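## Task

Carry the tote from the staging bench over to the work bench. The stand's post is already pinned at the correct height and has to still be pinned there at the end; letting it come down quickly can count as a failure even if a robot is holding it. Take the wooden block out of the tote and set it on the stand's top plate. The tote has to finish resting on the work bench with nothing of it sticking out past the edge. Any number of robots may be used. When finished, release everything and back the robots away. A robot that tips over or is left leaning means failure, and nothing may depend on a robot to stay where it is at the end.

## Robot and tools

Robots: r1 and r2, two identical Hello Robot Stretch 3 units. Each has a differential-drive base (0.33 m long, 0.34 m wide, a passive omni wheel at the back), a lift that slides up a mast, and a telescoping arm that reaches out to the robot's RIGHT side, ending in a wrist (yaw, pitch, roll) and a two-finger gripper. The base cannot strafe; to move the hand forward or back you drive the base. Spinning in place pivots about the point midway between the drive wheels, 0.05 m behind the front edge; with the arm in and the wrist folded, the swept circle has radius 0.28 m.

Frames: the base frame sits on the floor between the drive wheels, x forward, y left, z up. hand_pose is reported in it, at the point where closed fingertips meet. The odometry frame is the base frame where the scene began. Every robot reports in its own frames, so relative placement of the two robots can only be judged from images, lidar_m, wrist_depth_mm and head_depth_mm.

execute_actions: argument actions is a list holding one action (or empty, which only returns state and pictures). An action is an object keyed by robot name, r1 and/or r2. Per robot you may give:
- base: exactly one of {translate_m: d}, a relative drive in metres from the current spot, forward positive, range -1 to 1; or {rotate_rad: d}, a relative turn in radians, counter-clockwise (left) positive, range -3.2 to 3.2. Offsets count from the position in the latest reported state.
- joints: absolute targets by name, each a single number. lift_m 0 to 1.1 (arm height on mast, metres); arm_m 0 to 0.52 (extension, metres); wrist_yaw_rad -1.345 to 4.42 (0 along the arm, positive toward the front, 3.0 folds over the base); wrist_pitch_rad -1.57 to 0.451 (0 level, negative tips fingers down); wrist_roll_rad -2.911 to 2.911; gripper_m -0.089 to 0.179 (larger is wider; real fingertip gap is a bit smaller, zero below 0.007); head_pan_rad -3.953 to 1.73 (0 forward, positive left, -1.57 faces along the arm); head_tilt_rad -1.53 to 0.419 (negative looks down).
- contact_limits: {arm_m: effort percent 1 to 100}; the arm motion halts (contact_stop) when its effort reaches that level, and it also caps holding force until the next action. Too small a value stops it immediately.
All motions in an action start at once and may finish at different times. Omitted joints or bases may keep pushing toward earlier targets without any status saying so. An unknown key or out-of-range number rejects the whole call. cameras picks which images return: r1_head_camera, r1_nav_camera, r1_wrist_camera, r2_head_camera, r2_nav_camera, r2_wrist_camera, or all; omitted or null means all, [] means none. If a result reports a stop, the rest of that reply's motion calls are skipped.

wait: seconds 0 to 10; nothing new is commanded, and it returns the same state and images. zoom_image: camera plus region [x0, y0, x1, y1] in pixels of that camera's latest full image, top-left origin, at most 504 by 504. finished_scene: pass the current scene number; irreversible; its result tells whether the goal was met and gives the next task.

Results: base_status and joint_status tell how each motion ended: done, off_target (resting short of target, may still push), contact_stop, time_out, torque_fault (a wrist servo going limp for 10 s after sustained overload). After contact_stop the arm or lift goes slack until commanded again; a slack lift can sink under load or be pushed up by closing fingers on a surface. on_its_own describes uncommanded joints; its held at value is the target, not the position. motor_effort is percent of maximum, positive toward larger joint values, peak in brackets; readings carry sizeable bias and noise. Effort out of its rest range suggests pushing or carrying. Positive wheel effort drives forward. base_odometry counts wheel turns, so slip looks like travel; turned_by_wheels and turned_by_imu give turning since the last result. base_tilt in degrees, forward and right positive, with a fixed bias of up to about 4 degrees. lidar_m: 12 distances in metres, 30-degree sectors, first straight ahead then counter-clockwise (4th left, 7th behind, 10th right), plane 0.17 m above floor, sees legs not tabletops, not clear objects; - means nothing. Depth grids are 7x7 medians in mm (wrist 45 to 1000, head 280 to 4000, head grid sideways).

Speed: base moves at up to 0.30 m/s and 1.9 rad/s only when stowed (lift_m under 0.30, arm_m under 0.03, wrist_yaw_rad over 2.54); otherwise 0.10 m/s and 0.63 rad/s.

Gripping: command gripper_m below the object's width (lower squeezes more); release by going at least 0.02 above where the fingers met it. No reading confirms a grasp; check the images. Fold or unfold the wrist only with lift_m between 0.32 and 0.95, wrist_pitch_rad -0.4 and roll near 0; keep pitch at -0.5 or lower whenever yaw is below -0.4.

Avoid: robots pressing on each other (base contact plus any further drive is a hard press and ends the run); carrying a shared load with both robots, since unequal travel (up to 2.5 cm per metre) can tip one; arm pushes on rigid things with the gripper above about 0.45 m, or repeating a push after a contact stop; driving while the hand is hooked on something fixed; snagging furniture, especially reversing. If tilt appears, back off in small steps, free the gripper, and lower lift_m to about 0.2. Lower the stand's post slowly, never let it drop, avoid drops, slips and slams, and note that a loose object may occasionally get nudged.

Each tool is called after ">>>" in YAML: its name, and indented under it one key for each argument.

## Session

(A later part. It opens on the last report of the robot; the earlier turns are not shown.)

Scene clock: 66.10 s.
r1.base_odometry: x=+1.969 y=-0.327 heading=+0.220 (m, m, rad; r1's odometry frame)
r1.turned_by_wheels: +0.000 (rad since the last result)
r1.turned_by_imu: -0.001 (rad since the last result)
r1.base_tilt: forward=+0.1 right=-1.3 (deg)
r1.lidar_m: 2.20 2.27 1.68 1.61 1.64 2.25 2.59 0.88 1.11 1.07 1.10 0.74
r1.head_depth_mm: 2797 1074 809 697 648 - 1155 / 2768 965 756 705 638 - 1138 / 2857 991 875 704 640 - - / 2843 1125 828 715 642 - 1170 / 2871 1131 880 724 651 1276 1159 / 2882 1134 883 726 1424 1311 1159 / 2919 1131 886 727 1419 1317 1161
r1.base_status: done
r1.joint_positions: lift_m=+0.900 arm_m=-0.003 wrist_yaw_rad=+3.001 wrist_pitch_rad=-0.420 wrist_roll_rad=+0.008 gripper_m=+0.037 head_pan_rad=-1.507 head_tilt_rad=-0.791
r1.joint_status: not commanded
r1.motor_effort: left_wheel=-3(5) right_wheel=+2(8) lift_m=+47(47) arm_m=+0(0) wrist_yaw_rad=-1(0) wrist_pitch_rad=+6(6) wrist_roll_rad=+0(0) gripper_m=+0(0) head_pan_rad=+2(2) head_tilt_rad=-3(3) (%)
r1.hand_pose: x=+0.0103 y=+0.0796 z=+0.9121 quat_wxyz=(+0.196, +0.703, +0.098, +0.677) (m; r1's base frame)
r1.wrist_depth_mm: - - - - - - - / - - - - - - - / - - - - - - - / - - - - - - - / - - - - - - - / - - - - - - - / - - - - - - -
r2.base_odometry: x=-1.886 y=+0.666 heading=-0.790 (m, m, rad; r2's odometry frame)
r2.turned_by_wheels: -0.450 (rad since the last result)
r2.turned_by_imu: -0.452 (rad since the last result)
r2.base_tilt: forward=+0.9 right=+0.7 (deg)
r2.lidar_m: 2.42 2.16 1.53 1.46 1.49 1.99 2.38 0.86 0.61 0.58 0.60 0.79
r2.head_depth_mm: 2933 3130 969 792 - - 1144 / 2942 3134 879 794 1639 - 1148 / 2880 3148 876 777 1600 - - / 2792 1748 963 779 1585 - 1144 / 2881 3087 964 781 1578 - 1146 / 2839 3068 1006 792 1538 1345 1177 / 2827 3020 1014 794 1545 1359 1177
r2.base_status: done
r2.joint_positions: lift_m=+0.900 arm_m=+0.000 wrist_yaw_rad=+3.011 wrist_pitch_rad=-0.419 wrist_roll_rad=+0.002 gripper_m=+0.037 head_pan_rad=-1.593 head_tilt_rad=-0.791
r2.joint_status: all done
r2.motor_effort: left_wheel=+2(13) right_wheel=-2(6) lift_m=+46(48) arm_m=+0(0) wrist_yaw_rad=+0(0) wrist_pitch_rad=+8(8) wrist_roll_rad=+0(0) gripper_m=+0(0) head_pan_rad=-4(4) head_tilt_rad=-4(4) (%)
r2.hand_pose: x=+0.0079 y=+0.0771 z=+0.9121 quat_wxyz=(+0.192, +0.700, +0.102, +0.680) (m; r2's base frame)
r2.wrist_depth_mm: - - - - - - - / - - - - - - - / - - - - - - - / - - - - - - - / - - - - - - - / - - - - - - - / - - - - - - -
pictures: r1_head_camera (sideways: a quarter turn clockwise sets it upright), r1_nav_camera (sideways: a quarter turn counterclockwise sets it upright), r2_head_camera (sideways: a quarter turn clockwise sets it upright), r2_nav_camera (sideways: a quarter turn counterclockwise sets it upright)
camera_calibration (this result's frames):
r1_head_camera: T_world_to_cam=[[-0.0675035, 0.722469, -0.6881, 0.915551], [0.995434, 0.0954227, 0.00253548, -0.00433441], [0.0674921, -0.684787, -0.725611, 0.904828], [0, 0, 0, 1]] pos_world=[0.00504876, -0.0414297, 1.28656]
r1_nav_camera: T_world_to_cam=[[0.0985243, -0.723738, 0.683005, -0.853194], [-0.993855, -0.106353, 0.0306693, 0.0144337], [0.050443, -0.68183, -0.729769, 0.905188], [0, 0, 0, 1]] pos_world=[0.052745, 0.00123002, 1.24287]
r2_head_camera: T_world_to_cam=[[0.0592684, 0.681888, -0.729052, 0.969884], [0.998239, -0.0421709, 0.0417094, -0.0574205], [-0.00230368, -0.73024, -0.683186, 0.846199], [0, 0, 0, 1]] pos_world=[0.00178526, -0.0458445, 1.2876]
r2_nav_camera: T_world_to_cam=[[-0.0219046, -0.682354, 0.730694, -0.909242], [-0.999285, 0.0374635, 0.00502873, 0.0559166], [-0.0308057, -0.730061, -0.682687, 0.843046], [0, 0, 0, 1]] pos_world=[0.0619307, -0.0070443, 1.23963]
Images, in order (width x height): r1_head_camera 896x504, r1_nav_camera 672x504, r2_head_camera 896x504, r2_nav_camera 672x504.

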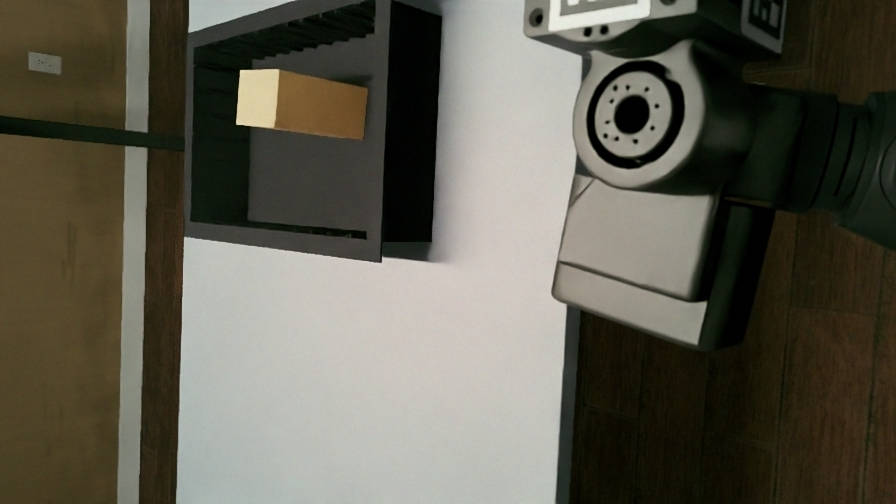

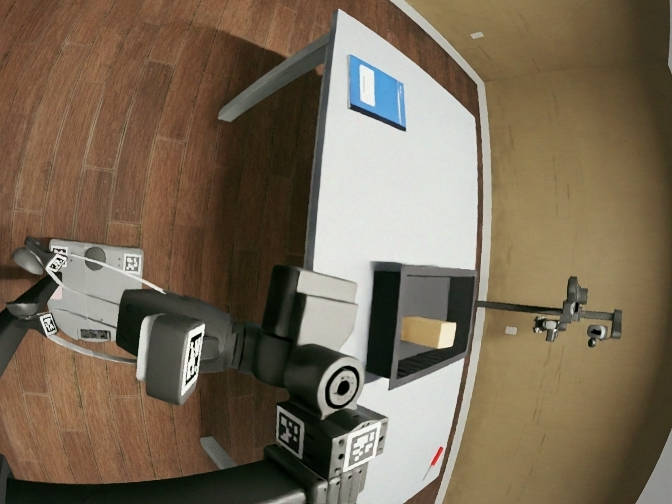

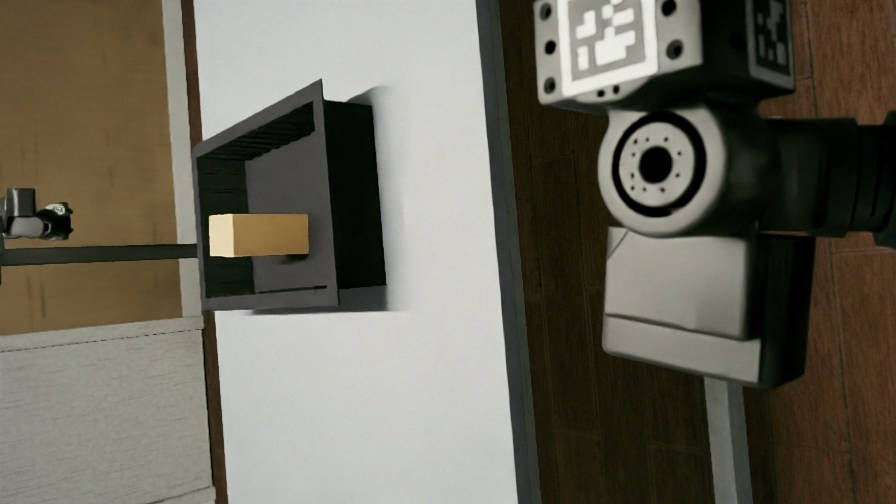

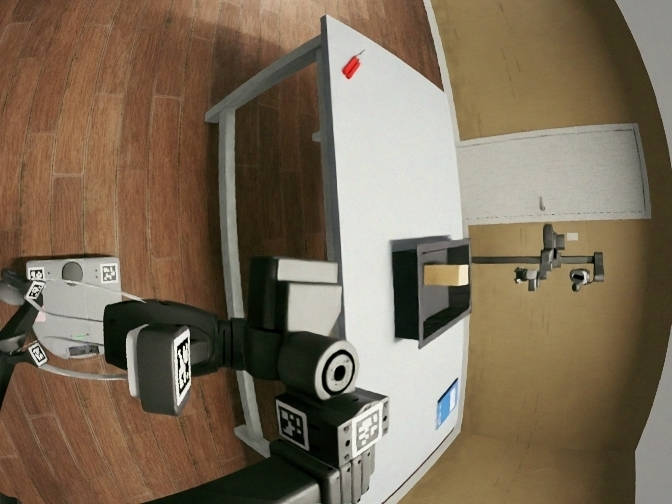

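>>> execute_actions:
  actions:
    - {"r1":{"base":{"translate_m":-0.04},"joints":{"lift_m":0.95,"wrist_yaw_rad":0}},"r2":{"base":{"rotate_rad":0.04},"joints":{"lift_m":0.95,"wrist_yaw_rad":0}}}
  cameras: []

>>> execute_actions:
  actions:
    - {"r1":{"joints":{"lift_m":1.06,"wrist_pitch_rad":-1.45,"wrist_roll_rad":1.57,"gripper_m":0.1,"arm_m":0.33}},"r2":{"base":{"translate_m":-0.085},"joints":{"lift_m":1.06,"wrist_pitch_rad":-1.45,"wrist_roll_rad":1.57,"gripper_m":0.1,"arm_m":0.48}}}

Scene clock: 78.93 s.
r1.base_odometry: x=+1.930 y=-0.336 heading=+0.220 (m, m, rad; r1's odometry frame)
r1.turned_by_wheels: +0.000 (rad since the last result)
r1.turned_by_imu: -0.002 (rad since the last result)
r1.base_tilt: forward=+0.2 right=-1.4 (deg)
r1.lidar_m: 2.24 2.31 1.68 1.60 1.64 2.25 2.54 0.85 1.11 1.07 1.10 0.77
r1.head_depth_mm: 2788 1115 799 729 - - 1119 / 2791 965 804 - - - 1120 / 2795 993 824 - - - 1140 / 2869 1042 823 706 657 1305 1158 / 2856 1128 883 722 657 1312 1162 / 2865 1131 884 725 1414 1313 1164 / 2942 1132 886 726 1421 1319 1159
r1.base_status: done
r1.joint_positions: lift_m=+0.950 arm_m=-0.003 wrist_yaw_rad=+0.002 wrist_pitch_rad=-0.419 wrist_roll_rad=+0.008 gripper_m=+0.037 head_pan_rad=-1.507 head_tilt_rad=-0.791
r1.joint_status: all done
r1.motor_effort: left_wheel=-3(8) right_wheel=+2(4) lift_m=+47(49) arm_m=+0(1) wrist_yaw_rad=-1(1) wrist_pitch_rad=+6(6) wrist_roll_rad=+0(0) gripper_m=+1(1) head_pan_rad=+2(2) head_tilt_rad=-4(3) (%)
r1.hand_pose: x=-0.0212 y=-0.3667 z=+0.9622 quat_wxyz=(+0.689, +0.147, -0.694, -0.147) (m; r1's base frame)
r1.wrist_depth_mm: - - - - - - - / - - - - - - - / 748 727 694 642 670 703 705 / 571 562 443 524 458 546 539 / 463 460 438 426 447 445 443 / 391 388 390 384 - 377 372 / 335 336 333 330 330 326 325
r2.base_odometry: x=-1.886 y=+0.666 heading=-0.750 (m, m, rad; r2's odometry frame)
r2.turned_by_wheels: +0.040 (rad since the last result)
r2.turned_by_imu: +0.039 (rad since the last result)
r2.base_tilt: forward=+0.9 right=+0.7 (deg)
r2.lidar_m: 2.43 2.07 1.52 1.46 1.51 2.07 2.38 0.83 0.60 0.58 0.60 0.82
r2.head_depth_mm: 2904 3086 962 - - - - / 2882 3142 873 795 - - 1112 / 2899 3118 959 833 - - 1101 / 2745 1716 919 833 1574 1290 1166 / 2853 3063 991 786 1543 1285 1176 / 2837 3057 1002 791 1562 1298 1174 / 2882 3096 1013 793 1565 1352 1183
r2.base_status: done
r2.joint_positions: lift_m=+0.950 arm_m=+0.000 wrist_yaw_rad=+0.002 wrist_pitch_rad=-0.419 wrist_roll_rad=+0.002 gripper_m=+0.037 head_pan_rad=-1.593 head_tilt_rad=-0.791
r2.joint_status: all done
r2.motor_effort: left_wheel=-3(5) right_wheel=+2(3) lift_m=+45(48) arm_m=+0(0) wrist_yaw_rad=-1(3) wrist_pitch_rad=+8(8) wrist_roll_rad=+0(0) gripper_m=+0(0) head_pan_rad=-4(4) head_tilt_rad=-4(5) (%)
r2.hand_pose: x=-0.0212 y=-0.3696 z=+0.9622 quat_wxyz=(+0.691, +0.148, -0.692, -0.147) (m; r2's base frame)
r2.wrist_depth_mm: - - - - - - - / - 894 890 791 786 870 844 / 702 692 675 587 565 656 635 / 555 549 546 532 533 541 533 / 460 449 463 445 465 442 437 / - - - - - - - / 780 - - - - - -
pictures: none
No camera images: the call's "cameras" was empty. Leave "cameras" out to get every camera's image.

Scene clock: 83.63 s.
r1.base_odometry: x=+1.930 y=-0.336 heading=+0.220 (m, m, rad; r1's odometry frame)
r1.turned_by_wheels: +0.000 (rad since the last result)
r1.turned_by_imu: -0.001 (rad since the last result)
r1.base_tilt: forward=+0.2 right=-1.3 (deg)
r1.lidar_m: 2.24 2.31 1.68 1.60 1.64 2.24 2.54 0.85 1.12 1.07 1.10 0.77
r1.head_depth_mm: 2787 1014 801 701 638 1303 1157 / - 945 823 703 655 1307 1161 / 2701 970 865 705 655 1312 1157 / 2842 1042 826 705 658 1306 1158 / 2872 1125 882 724 658 1311 1158 / 2875 1128 883 727 1418 1317 1160 / 2911 1130 886 727 1425 1310 1166
r1.base_status: not commanded
r1.joint_positions: lift_m=+1.060 arm_m=+0.330 wrist_yaw_rad=+0.000 wrist_pitch_rad=-1.444 wrist_roll_rad=+1.566 gripper_m=+0.100 head_pan_rad=-1.507 head_tilt_rad=-0.791
r1.joint_status: all done
r1.motor_effort: left_wheel=-3(3) right_wheel=+2(3) lift_m=+48(48) arm_m=+3(2) wrist_yaw_rad=+0(2) wrist_pitch_rad=-1(5) wrist_roll_rad=+2(4) gripper_m=+1(95) head_pan_rad=+3(3) head_tilt_rad=-3(3) (%)
r1.hand_pose: x=-0.0215 y=-0.4829 z=+0.9412 quat_wxyz=(+0.002, +0.001, -0.750, -0.661) (m; r1's base frame)
r1.wrist_depth_mm: 247 240 236 307 304 982 938 / 343 333 318 316 311 - 966 / 263 337 332 329 320 - 994 / 240 352 342 338 333 - - / 384 369 308 351 343 - - / 366 361 306 364 355 - - / 309 306 296 377 370 - -
r2.base_odometry: x=-1.948 y=+0.724 heading=-0.750 (m, m, rad; r2's odometry frame)
r2.turned_by_wheels: +0.000 (rad since the last result)
r2.turned_by_imu: -0.001 (rad since the last result)
r2.base_tilt: forward=+0.9 right=+0.7 (deg)
r2.lidar_m: 2.51 2.07 1.51 1.46 1.51 2.07 2.30 0.82 0.60 0.58 0.60 0.82
r2.head_depth_mm: 2886 3108 968 786 1551 1271 1153 / 2824 3142 972 772 1551 1279 1156 / 2875 1232 870 773 1568 1289 1162 / - 1108 959 777 1568 1286 1167 / 2837 3087 929 783 1551 1294 1168 / 2860 3055 1006 787 1547 1287 1168 / 2854 3006 1010 796 1558 1356 1173
r2.base_status: done
r2.joint_positions: lift_m=+1.060 arm_m=+0.480 wrist_yaw_rad=+0.000 wrist_pitch_rad=-1.445 wrist_roll_rad=+1.568 gripper_m=+0.100 head_pan_rad=-1.593 head_tilt_rad=-0.791
r2.joint_status: all done
r2.motor_effort: left_wheel=-3(10) right_wheel=+2(5) lift_m=+46(48) arm_m=+3(2) wrist_yaw_rad=+0(1) wrist_pitch_rad=-2(7) wrist_roll_rad=+1(1) gripper_m=+2(77) head_pan_rad=-4(4) head_tilt_rad=-4(5) (%)
r2.hand_pose: x=-0.0215 y=-0.6326 z=+0.9411 quat_wxyz=(+0.001, +0.001, -0.750, -0.662) (m; r2's base frame)
r2.wrist_depth_mm: 265 268 325 319 305 953 919 / 363 350 322 328 312 992 - / 381 363 341 342 326 - - / 350 373 359 349 340 - - / 402 393 369 359 355 - - / 338 353 384 374 366 - - / 447 424 405 391 381 - -
pictures: r1_head_camera (sideways: a quarter turn clockwise sets it upright), r1_nav_camera (sideways: a quarter turn counterclockwise sets it upright), r1_wrist_camera, r2_head_camera (sideways: a quarter turn clockwise sets it upright), r2_nav_camera (sideways: a quarter turn counterclockwise sets it upright), r2_wrist_camera
camera_calibration (this result's frames):
r1_head_camera: T_world_to_cam=[[-0.0675036, 0.722469, -0.6881, 0.915551], [0.995434, 0.0954228, 0.00253548, -0.00433441], [0.0674922, -0.684787, -0.725611, 0.904828], [0, 0, 0, 1]] pos_world=[0.00504876, -0.0414297, 1.28656]
r1_nav_camera: T_world_to_cam=[[0.0985244, -0.723738, 0.683005, -0.853194], [-0.993855, -0.106353, 0.0306693, 0.0144337], [0.0504431, -0.68183, -0.729769, 0.905188], [0, 0, 0, 1]] pos_world=[0.052745, 0.00123002, 1.24287]
r1_wrist_camera: T_world_to_cam=[[0.0436338, 0.99522, -0.0873693, 0.562426], [0.980887, -0.0260776, 0.192823, -0.140764], [0.189623, -0.094113, -0.977336, 1.04231], [0, 0, 0, 1]] pos_world=[-0.0841125, -0.465313, 1.09497]
r2_head_camera: T_world_to_cam=[[0.0592683, 0.681887, -0.729052, 0.969884], [0.998239, -0.0421708, 0.0417094, -0.0574205], [-0.00230359, -0.73024, -0.683186, 0.846199], [0, 0, 0, 1]] pos_world=[0.00178526, -0.0458445, 1.2876]
r2_nav_camera: T_world_to_cam=[[-0.0219045, -0.682354, 0.730694, -0.909242], [-0.999285, 0.0374634, 0.00502873, 0.0559166], [-0.0308057, -0.730062, -0.682687, 0.843046], [0, 0, 0, 1]] pos_world=[0.0619307, -0.0070443, 1.23963]
r2_wrist_camera: T_world_to_cam=[[-0.00893571, 0.990866, -0.134554, 0.752766], [0.978632, 0.0363086, 0.202389, -0.115047], [0.205425, -0.12987, -0.970018, 1.00555], [0, 0, 0, 1]] pos_world=[-0.0872506, -0.611121, 1.09998]
Images, in order (width x height): r1_head_camera 896x504, r1_nav_camera 672x504, r1_wrist_camera 644x364, r2_head_camera 896x504, r2_nav_camera 672x504, r2_wrist_camera 644x364.

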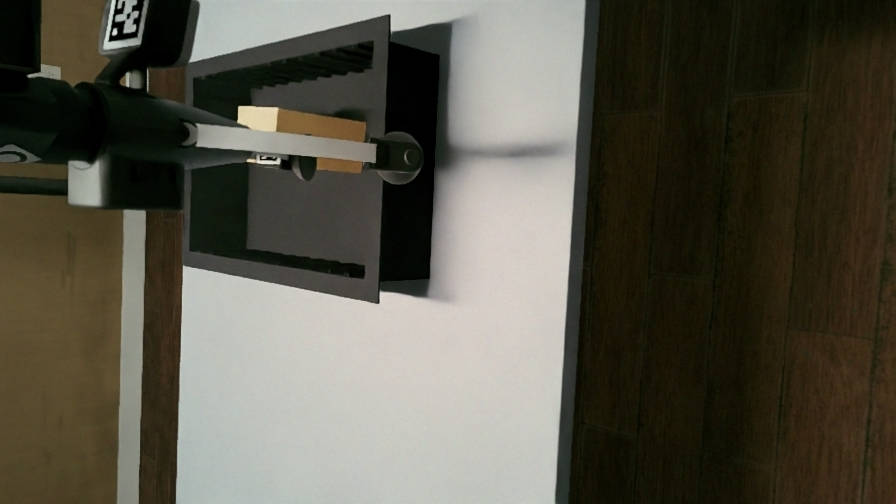

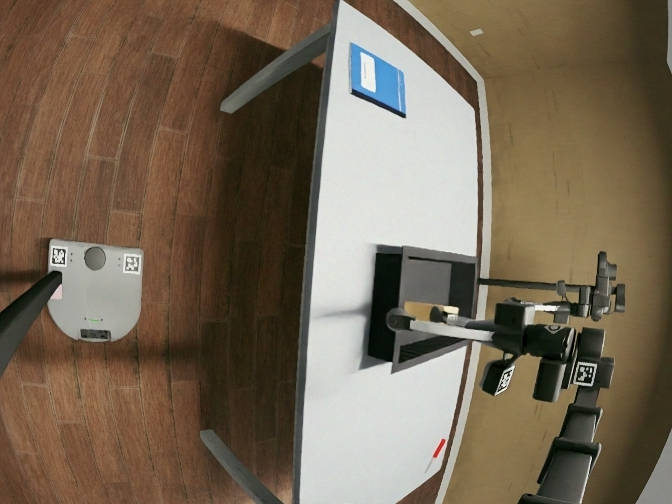

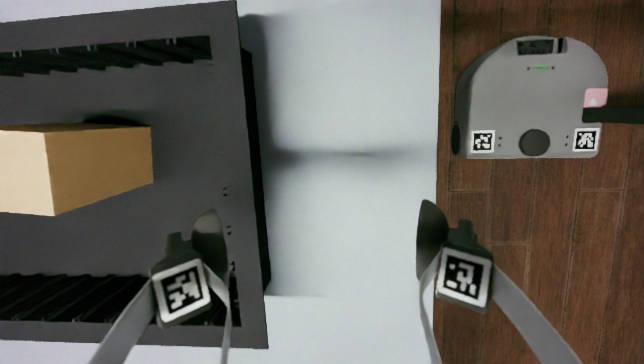

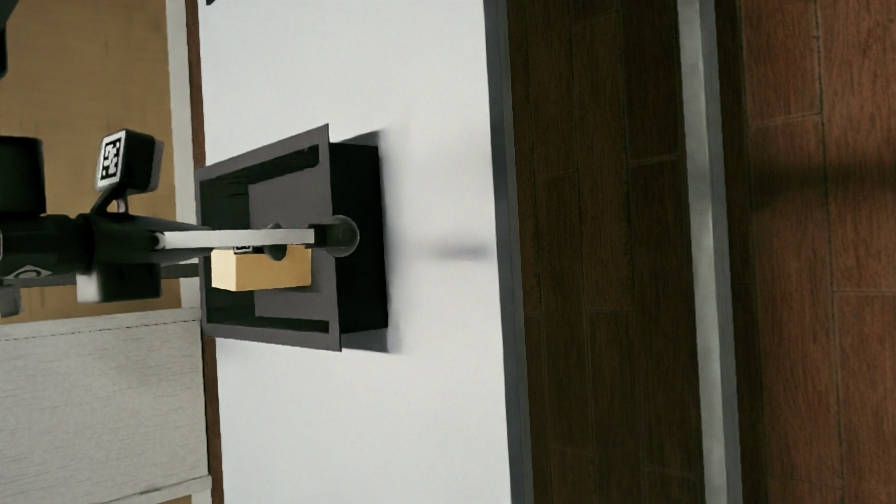

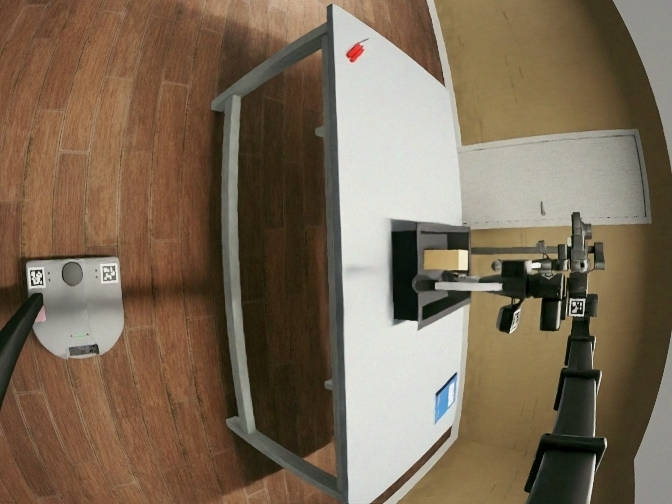

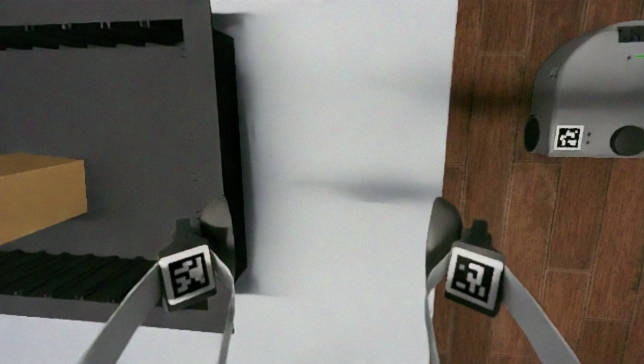

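>>> execute_actions:
  actions:
    - {"r1":{"base":{"translate_m":-0.02},"joints":{"arm_m":0.395,"lift_m":1.02}},"r2":{"base":{"translate_m":-0.025},"joints":{"arm_m":0.495}}}
  cameras: []

>>> execute_actions:
  actions:
    - {"r1":{"joints":{"lift_m":0.925}}}
  cameras: ["r1_head_camera","r1_wrist_camera"]

>>> execute_actions:
  actions:
    - {"r1":{"joints":{"gripper_m":-0.04}}}
  cameras: ["r1_head_camera"]

>>> execute_actions:
  actions:
    - {"r1":{"joints":{"arm_m":0.47,"lift_m":0.935}}}
  cameras: ["r1_head_camera","r1_wrist_camera","r2_wrist_camera"]

Scene clock: 94.30 s.
r1.base_odometry: x=+1.911 y=-0.340 heading=+0.220 (m, m, rad; r1's odometry frame)
r1.turned_by_wheels: +0.000 (rad since the last result)
r1.turned_by_imu: -0.001 (rad since the last result)
r1.base_tilt: forward=+0.2 right=-1.4 (deg)
r1.lidar_m: 2.26 2.33 1.68 1.59 1.64 2.24 2.52 0.83 1.12 1.07 1.11 0.79
r1.head_depth_mm: 2885 1034 847 718 639 1310 1156 / - 928 823 702 654 1304 1159 / 1619 977 826 704 656 1310 1157 / 2836 1001 849 705 656 1310 1160 / 2891 1131 859 727 657 1316 1159 / 2885 1132 886 727 1417 1314 1162 / 2944 1129 885 726 1424 1312 1165
r1.base_status: done
r1.joint_positions: lift_m=+1.020 arm_m=+0.395 wrist_yaw_rad=+0.000 wrist_pitch_rad=-1.445 wrist_roll_rad=+1.566 gripper_m=+0.100 head_pan_rad=-1.507 head_tilt_rad=-0.791
r1.joint_status: all done
r1.motor_effort: left_wheel=-3(8) right_wheel=+2(5) lift_m=+33(42) arm_m=+3(3) wrist_yaw_rad=+0(0) wrist_pitch_rad=-1(2) wrist_roll_rad=+2(2) gripper_m=+0(1) head_pan_rad=+2(2) head_tilt_rad=-3(3) (%)
r1.hand_pose: x=-0.0215 y=-0.5477 z=+0.9017 quat_wxyz=(+0.002, +0.001, -0.750, -0.661) (m; r1's base frame)
r1.wrist_depth_mm: 289 202 194 264 263 258 908 / 239 258 282 272 272 263 - / 309 300 294 282 280 272 - / 189 228 303 295 288 282 - / 194 231 314 302 300 293 - / 350 337 324 313 311 - - / 310 299 298 283 318 314 -
r2.base_odometry: x=-1.966 y=+0.741 heading=-0.750 (m, m, rad; r2's odometry frame)
r2.turned_by_wheels: +0.000 (rad since the last result)
r2.turned_by_imu: -0.001 (rad since the last result)
r2.base_tilt: forward=+0.9 right=+0.7 (deg)
r2.lidar_m: 2.54 2.07 1.51 1.46 1.51 2.07 2.27 0.82 0.60 0.58 0.60 0.82
r2.head_depth_mm: 2925 3108 967 790 1560 1275 1155 / 2870 3086 976 774 1568 1274 1153 / 2859 2171 886 771 1552 1278 1158 / - 1097 949 780 1559 1288 1164 / 2759 3052 926 784 1546 1290 1168 / 2865 3098 1007 789 1550 1287 1178 / 2829 3071 1014 794 1547 1355 1174
r2.base_status: done
r2.joint_positions: lift_m=+1.060 arm_m=+0.495 wrist_yaw_rad=+0.000 wrist_pitch_rad=-1.445 wrist_roll_rad=+1.568 gripper_m=+0.100 head_pan_rad=-1.593 head_tilt_rad=-0.791
r2.joint_status: all done
r2.motor_effort: left_wheel=-3(10) right_wheel=+2(3) lift_m=+45(47) arm_m=+3(5) wrist_yaw_rad=+0(0) wrist_pitch_rad=-3(3) wrist_roll_rad=+1(1) gripper_m=+1(1) head_pan_rad=-4(5) head_tilt_rad=-3(4) (%)
r2.hand_pose: x=-0.0215 y=-0.6476 z=+0.9411 quat_wxyz=(+0.001, +0.001, -0.750, -0.662) (m; r2's base frame)
r2.wrist_depth_mm: 351 333 326 319 307 960 939 / 363 346 320 328 313 992 - / 376 360 347 339 327 - - / 378 378 353 351 335 - - / 335 389 365 365 353 - - / 386 403 368 377 363 - - / 336 318 321 391 375 - -
pictures: none
No camera images: the call's "cameras" was empty. Leave "cameras" out to get every camera's image.

Scene clock: 96.00 s.
r1.base_odometry: x=+1.911 y=-0.340 heading=+0.220 (m, m, rad; r1's odometry frame)
r1.turned_by_wheels: +0.000 (rad since the last result)
r1.turned_by_imu: +0.000 (rad since the last result)
r1.base_tilt: forward=+0.1 right=-1.3 (deg)
r1.lidar_m: 2.25 2.33 1.68 1.60 1.64 2.25 2.52 0.83 1.12 1.07 1.11 0.79
r1.head_depth_mm: 2677 1032 846 719 640 1303 1155 / 2717 - 824 703 654 1313 1161 / 1692 1723 812 701 656 1305 1160 / 2849 1000 849 704 657 1314 1157 / 2857 1129 857 724 657 1309 1158 / 2889 1132 882 725 1422 1312 1164 / 2910 1128 887 727 1420 1314 1162
r1.base_status: not commanded
r1.joint_positions: lift_m=+0.925 arm_m=+0.395 wrist_yaw_rad=+0.000 wrist_pitch_rad=-1.445 wrist_roll_rad=+1.566 gripper_m=+0.100 head_pan_rad=-1.507 head_tilt_rad=-0.791
r1.joint_status: all done
r1.motor_effort: left_wheel=-3(3) right_wheel=+3(2) lift_m=+32(31) arm_m=+3(3) wrist_yaw_rad=+0(0) wrist_pitch_rad=-1(1) wrist_roll_rad=+2(2) gripper_m=+1(0) head_pan_rad=+3(3) head_tilt_rad=-3(3) (%)
r1.hand_pose: x=-0.0215 y=-0.5477 z=+0.8067 quat_wxyz=(+0.002, +0.001, -0.750, -0.661) (m; r1's base frame)
r1.wrist_depth_mm: 118 129 102 179 176 171 168 / 200 195 188 184 181 176 173 / 207 202 195 190 188 182 178 / 177 207 202 197 194 188 185 / 172 213 162 201 201 193 191 / 187 227 213 209 208 198 200 / 241 234 228 216 214 208 -
r2.base_odometry: x=-1.966 y=+0.741 heading=-0.750 (m, m, rad; r2's odometry frame)
r2.turned_by_wheels: +0.000 (rad since the last result)
r2.turned_by_imu: +0.000 (rad since the last result)
r2.base_tilt: forward=+1.0 right=+0.6 (deg)
r2.lidar_m: 2.54 2.07 1.51 1.46 1.51 2.07 2.27 0.82 0.60 0.58 0.60 0.82
r2.head_depth_mm: 2912 3101 963 787 1549 1267 1146 / 2848 3120 975 773 1577 1282 1159 / 2865 2173 882 775 1578 1281 1155 / - 1078 951 780 1570 1294 1164 / 990 3052 922 785 1548 1294 1171 / 2826 3130 997 789 1550 1307 1176 / 2822 3046 1010 794 1553 1360 1179
r2.base_status: not commanded
r2.joint_positions: lift_m=+1.060 arm_m=+0.495 wrist_yaw_rad=+0.000 wrist_pitch_rad=-1.445 wrist_roll_rad=+1.568 gripper_m=+0.100 head_pan_rad=-1.593 head_tilt_rad=-0.791
r2.joint_status: not commanded
r2.motor_effort: left_wheel=-3(3) right_wheel=+2(2) lift_m=+46(46) arm_m=+3(3) wrist_yaw_rad=+0(0) wrist_pitch_rad=-3(2) wrist_roll_rad=+1(1) gripper_m=+1(1) head_pan_rad=-4(3) head_tilt_rad=-4(4) (%)
r2.hand_pose: x=-0.0215 y=-0.6476 z=+0.9411 quat_wxyz=(+0.001, +0.001, -0.750, -0.662) (m; r2's base frame)
r2.wrist_depth_mm: 351 337 326 315 304 977 946 / 364 349 317 327 314 989 - / 374 364 343 336 328 - - / 372 379 357 349 333 - - / 330 390 369 362 352 - - / 384 397 368 376 360 - - / 336 316 321 389 374 - -
pictures: r1_head_camera (sideways: a quarter turn clockwise sets it upright), r1_wrist_camera
camera_calibration (this result's frames):
r1_head_camera: T_world_to_cam=[[-0.0675037, 0.722469, -0.6881, 0.915551], [0.995434, 0.0954229, 0.00253548, -0.00433441], [0.0674923, -0.684787, -0.725611, 0.904828], [0, 0, 0, 1]] pos_world=[0.00504877, -0.0414297, 1.28656]
r1_wrist_camera: T_world_to_cam=[[0.0436348, 0.995271, -0.0867882, 0.614774], [0.980887, -0.0261913, 0.192808, -0.11656], [0.189623, -0.0935425, -0.977391, 0.905055], [0, 0, 0, 1]] pos_world=[-0.0841125, -0.530259, 0.960421]
Images, in order (width x height): r1_head_camera 896x504, r1_wrist_camera 644x364.

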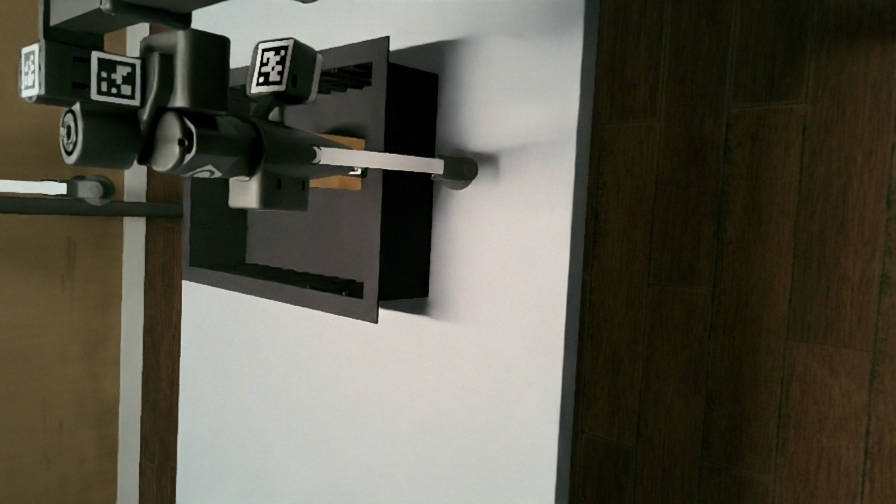

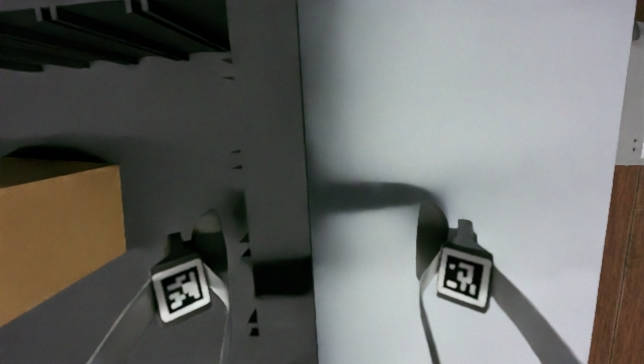

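Scene clock: 97.90 s.
r1.base_odometry: x=+1.911 y=-0.340 heading=+0.220 (m, m, rad; r1's odometry frame)
r1.turned_by_wheels: +0.000 (rad since the last result)
r1.turned_by_imu: +0.000 (rad since the last result)
r1.base_tilt: forward=+0.2 right=-1.4 (deg)
r1.lidar_m: 2.26 2.32 1.68 1.60 1.64 2.24 2.53 0.83 1.11 1.07 1.11 0.79
r1.head_depth_mm: 2681 1033 850 703 639 1307 1158 / 2718 - 822 691 655 1304 1158 / 1684 1756 794 695 655 1306 1155 / 2845 987 850 707 657 1305 1155 / 2853 1129 855 723 658 1310 1163 / 2892 1128 887 726 1418 1319 1167 / 2891 1130 885 727 1425 1318 1168
r1.base_status: not commanded
r1.joint_positions: lift_m=+0.925 arm_m=+0.395 wrist_yaw_rad=+0.000 wrist_pitch_rad=-1.435 wrist_roll_rad=+1.566 gripper_m=-0.038 head_pan_rad=-1.507 head_tilt_rad=-0.791
r1.joint_status: all done
r1.motor_effort: left_wheel=-3(3) right_wheel=+2(2) lift_m=+33(33) arm_m=+2(3) wrist_yaw_rad=+1(0) wrist_pitch_rad=-4(5) wrist_roll_rad=+2(2) gripper_m=-38(99) head_pan_rad=+3(3) head_tilt_rad=-3(4) (%)
r1.hand_pose: x=-0.0215 y=-0.5502 z=+0.8068 quat_wxyz=(+0.002, +0.001, -0.753, -0.658) (m; r1's base frame)
r1.wrist_depth_mm: 126 129 135 99 176 170 166 / 203 197 191 102 181 176 171 / 208 204 197 106 187 182 176 / 166 206 203 109 193 187 183 / 156 210 212 112 199 193 190 / 158 226 220 116 203 200 198 / 246 236 227 120 213 206 205
r2.base_odometry: x=-1.966 y=+0.741 heading=-0.750 (m, m, rad; r2's odometry frame)
r2.turned_by_wheels: +0.000 (rad since the last result)
r2.turned_by_imu: +0.000 (rad since the last result)
r2.base_tilt: forward=+1.0 right=+0.6 (deg)
r2.lidar_m: 2.53 2.07 1.52 1.46 1.51 2.07 2.27 0.83 0.60 0.58 0.60 0.83
r2.head_depth_mm: 2927 3101 963 788 1546 1276 1149 / 2903 3105 974 773 1564 1276 1157 / 2859 1272 878 773 1562 1271 1162 / - 1055 965 780 1563 1280 1158 / 986 3089 927 783 1548 1289 1178 / 2775 3103 1000 786 1537 1301 1170 / 2829 3070 1009 794 1572 1355 1174
r2.base_status: not commanded
r2.joint_positions: lift_m=+1.060 arm_m=+0.495 wrist_yaw_rad=+0.000 wrist_pitch_rad=-1.445 wrist_roll_rad=+1.568 gripper_m=+0.100 head_pan_rad=-1.593 head_tilt_rad=-0.791
r2.joint_status: not commanded
r2.motor_effort: left_wheel=-3(3) right_wheel=+2(2) lift_m=+46(46) arm_m=+3(3) wrist_yaw_rad=+0(0) wrist_pitch_rad=-2(3) wrist_roll_rad=+1(0) gripper_m=+1(1) head_pan_rad=-4(5) head_tilt_rad=-4(4) (%)
r2.hand_pose: x=-0.0215 y=-0.6476 z=+0.9411 quat_wxyz=(+0.001, +0.001, -0.750, -0.662) (m; r2's base frame)
r2.wrist_depth_mm: 343 336 326 319 303 933 930 / 364 349 335 325 317 999 - / 378 365 345 338 324 - - / 376 376 352 350 337 - - / 345 396 370 363 351 - - / 389 399 371 376 363 - - / 333 320 396 388 374 - -
pictures: r1_head_camera (sideways: a quarter turn clockwise sets it upright)
camera_calibration (this result's frames):
r1_head_camera: T_world_to_cam=[[-0.0675036, 0.722469, -0.6881, 0.915551], [0.995434, 0.0954228, 0.00253548, -0.00433441], [0.0674922, -0.684787, -0.725611, 0.904828], [0, 0, 0, 1]] pos_world=[0.00504876, -0.0414297, 1.28656]
Images, in order (width x height): r1_head_camera 896x504.

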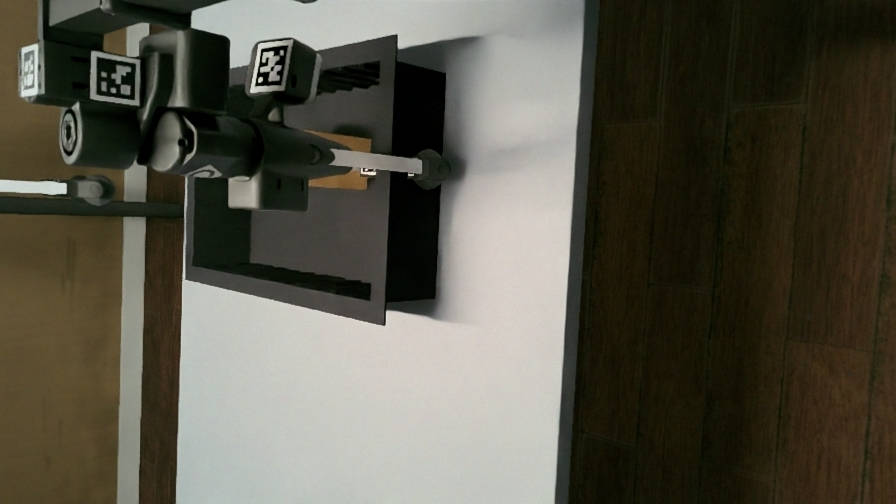

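Scene clock: 99.63 s.
r1.base_odometry: x=+1.911 y=-0.340 heading=+0.220 (m, m, rad; r1's odometry frame)
r1.turned_by_wheels: +0.000 (rad since the last result)
r1.turned_by_imu: +0.000 (rad since the last result)
r1.base_tilt: forward=+0.1 right=-1.3 (deg)
r1.lidar_m: 2.26 2.32 1.68 1.59 1.64 2.24 2.53 0.83 1.12 1.07 1.10 0.79
r1.head_depth_mm: - 1112 850 720 640 1307 1157 / - 978 784 722 654 1301 1155 / 1649 1033 809 721 655 1305 1161 / 2854 1023 790 723 659 1311 1157 / 2882 1122 855 723 658 1312 1161 / 2885 1130 884 724 1420 1314 1160 / 2943 1131 885 727 1421 1314 1163
r1.base_status: not commanded
r1.joint_positions: lift_m=+0.935 arm_m=+0.470 wrist_yaw_rad=+0.000 wrist_pitch_rad=-1.452 wrist_roll_rad=+1.566 gripper_m=-0.031 head_pan_rad=-1.507 head_tilt_rad=-0.791
r1.joint_status: all done
r1.on_its_own: gripper_m is held at -0.033, not at your -0.040, by its stall guard, which is still easing
r1.motor_effort: left_wheel=-3(3) right_wheel=+2(2) lift_m=+51(51) arm_m=+3(3) wrist_yaw_rad=+0(0) wrist_pitch_rad=+1(4) wrist_roll_rad=+2(2) gripper_m=-30(39) head_pan_rad=+2(3) head_tilt_rad=-3(4) (%)
r1.hand_pose: x=-0.0215 y=-0.6208 z=+0.8160 quat_wxyz=(+0.002, +0.001, -0.748, -0.664) (m; r1's base frame)
r1.wrist_depth_mm: 127 130 135 103 185 180 175 / 205 201 195 107 190 185 180 / 213 208 200 110 197 192 186 / 167 208 208 113 203 197 193 / 157 210 215 117 208 204 198 / 161 230 224 120 214 210 204 / 247 239 230 126 224 216 212
r2.base_odometry: x=-1.966 y=+0.741 heading=-0.750 (m, m, rad; r2's odometry frame)
r2.turned_by_wheels: +0.000 (rad since the last result)
r2.turned_by_imu: +0.000 (rad since the last result)
r2.base_tilt: forward=+0.9 right=+0.7 (deg)
r2.lidar_m: 2.54 2.07 1.52 1.46 1.52 2.07 2.27 0.83 0.60 0.58 0.60 0.83
r2.head_depth_mm: 2874 3096 965 791 1526 1283 1151 / 2897 3099 973 774 1555 1272 1155 / 2893 2158 903 777 1563 1282 1168 / - 1034 906 779 1577 1287 1169 / 893 3067 924 784 1541 1299 1174 / 2845 3038 1002 791 1535 1294 1178 / 2804 3084 1010 793 1559 1358 1175
r2.base_status: not commanded
r2.joint_positions: lift_m=+1.060 arm_m=+0.495 wrist_yaw_rad=+0.000 wrist_pitch_rad=-1.445 wrist_roll_rad=+1.568 gripper_m=+0.100 head_pan_rad=-1.593 head_tilt_rad=-0.791
r2.joint_status: not commanded
r2.motor_effort: left_wheel=-3(3) right_wheel=+2(2) lift_m=+46(46) arm_m=+3(3) wrist_yaw_rad=+1(0) wrist_pitch_rad=-2(3) wrist_roll_rad=+1(1) gripper_m=+1(0) head_pan_rad=-4(5) head_tilt_rad=-4(3) (%)
r2.hand_pose: x=-0.0215 y=-0.6476 z=+0.9411 quat_wxyz=(+0.001, +0.001, -0.750, -0.662) (m; r2's base frame)
r2.wrist_depth_mm: 346 338 322 319 305 954 913 / 357 343 334 323 317 - - / 373 365 345 334 327 - - / 382 375 363 346 338 - - / 277 368 372 358 350 - - / 301 392 374 367 363 - - / 332 324 307 380 373 - -
pictures: r1_head_camera (sideways: a quarter turn clockwise sets it upright), r1_wrist_camera, r2_wrist_camera
camera_calibration (this result's frames):
r1_head_camera: T_world_to_cam=[[-0.0675036, 0.722469, -0.6881, 0.915551], [0.995434, 0.0954228, 0.00253548, -0.00433441], [0.0674922, -0.684787, -0.725612, 0.904828], [0, 0, 0, 1]] pos_world=[0.00504876, -0.0414297, 1.28656]
r1_wrist_camera: T_world_to_cam=[[0.0436194, 0.995866, -0.0796754, 0.682938], [0.980887, -0.0275527, 0.192618, -0.120974], [0.189626, -0.0865544, -0.978034, 0.912244], [0, 0, 0, 1]] pos_world=[-0.0841126, -0.604489, 0.969921]
r2_wrist_camera: T_world_to_cam=[[-0.00893592, 0.990876, -0.134482, 0.767547], [0.978632, 0.0362941, 0.202391, -0.114515], [0.205425, -0.1298, -0.970027, 1.00366], [0, 0, 0, 1]] pos_world=[-0.0872506, -0.626112, 1.09998]
Images, in order (width x height): r1_head_camera 896x504, r1_wrist_camera 644x364, r2_wrist_camera 644x364.

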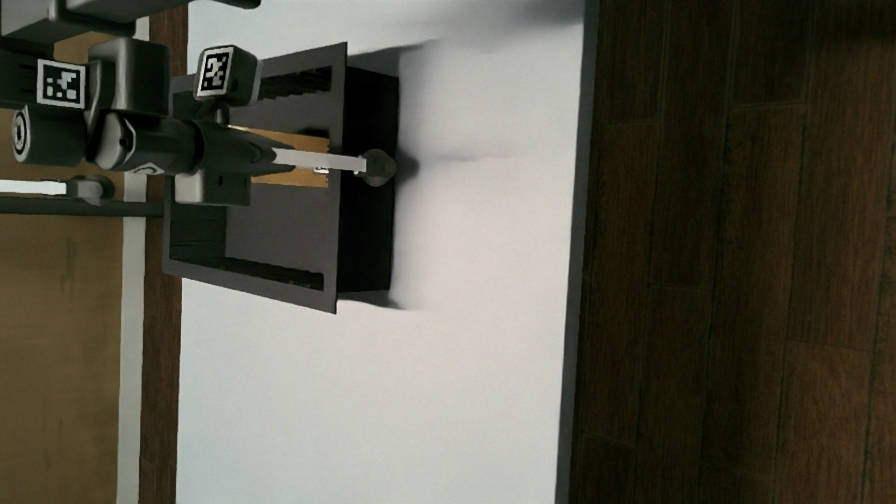

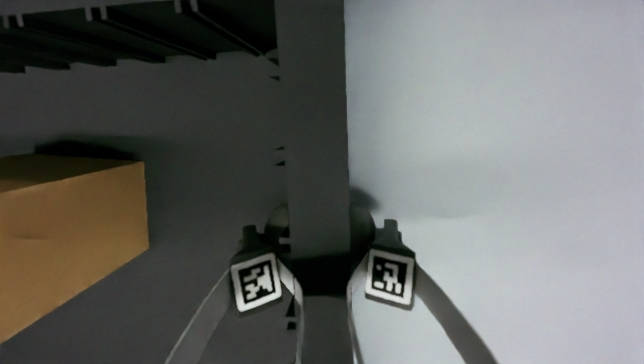

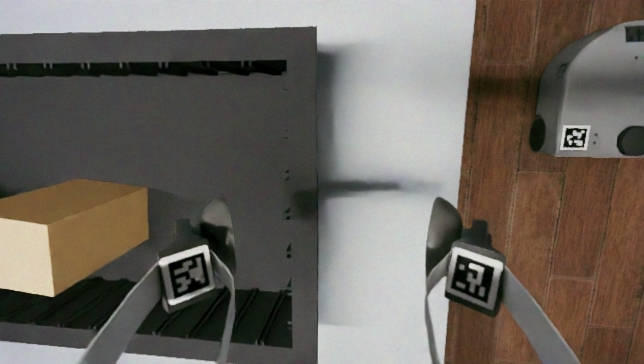

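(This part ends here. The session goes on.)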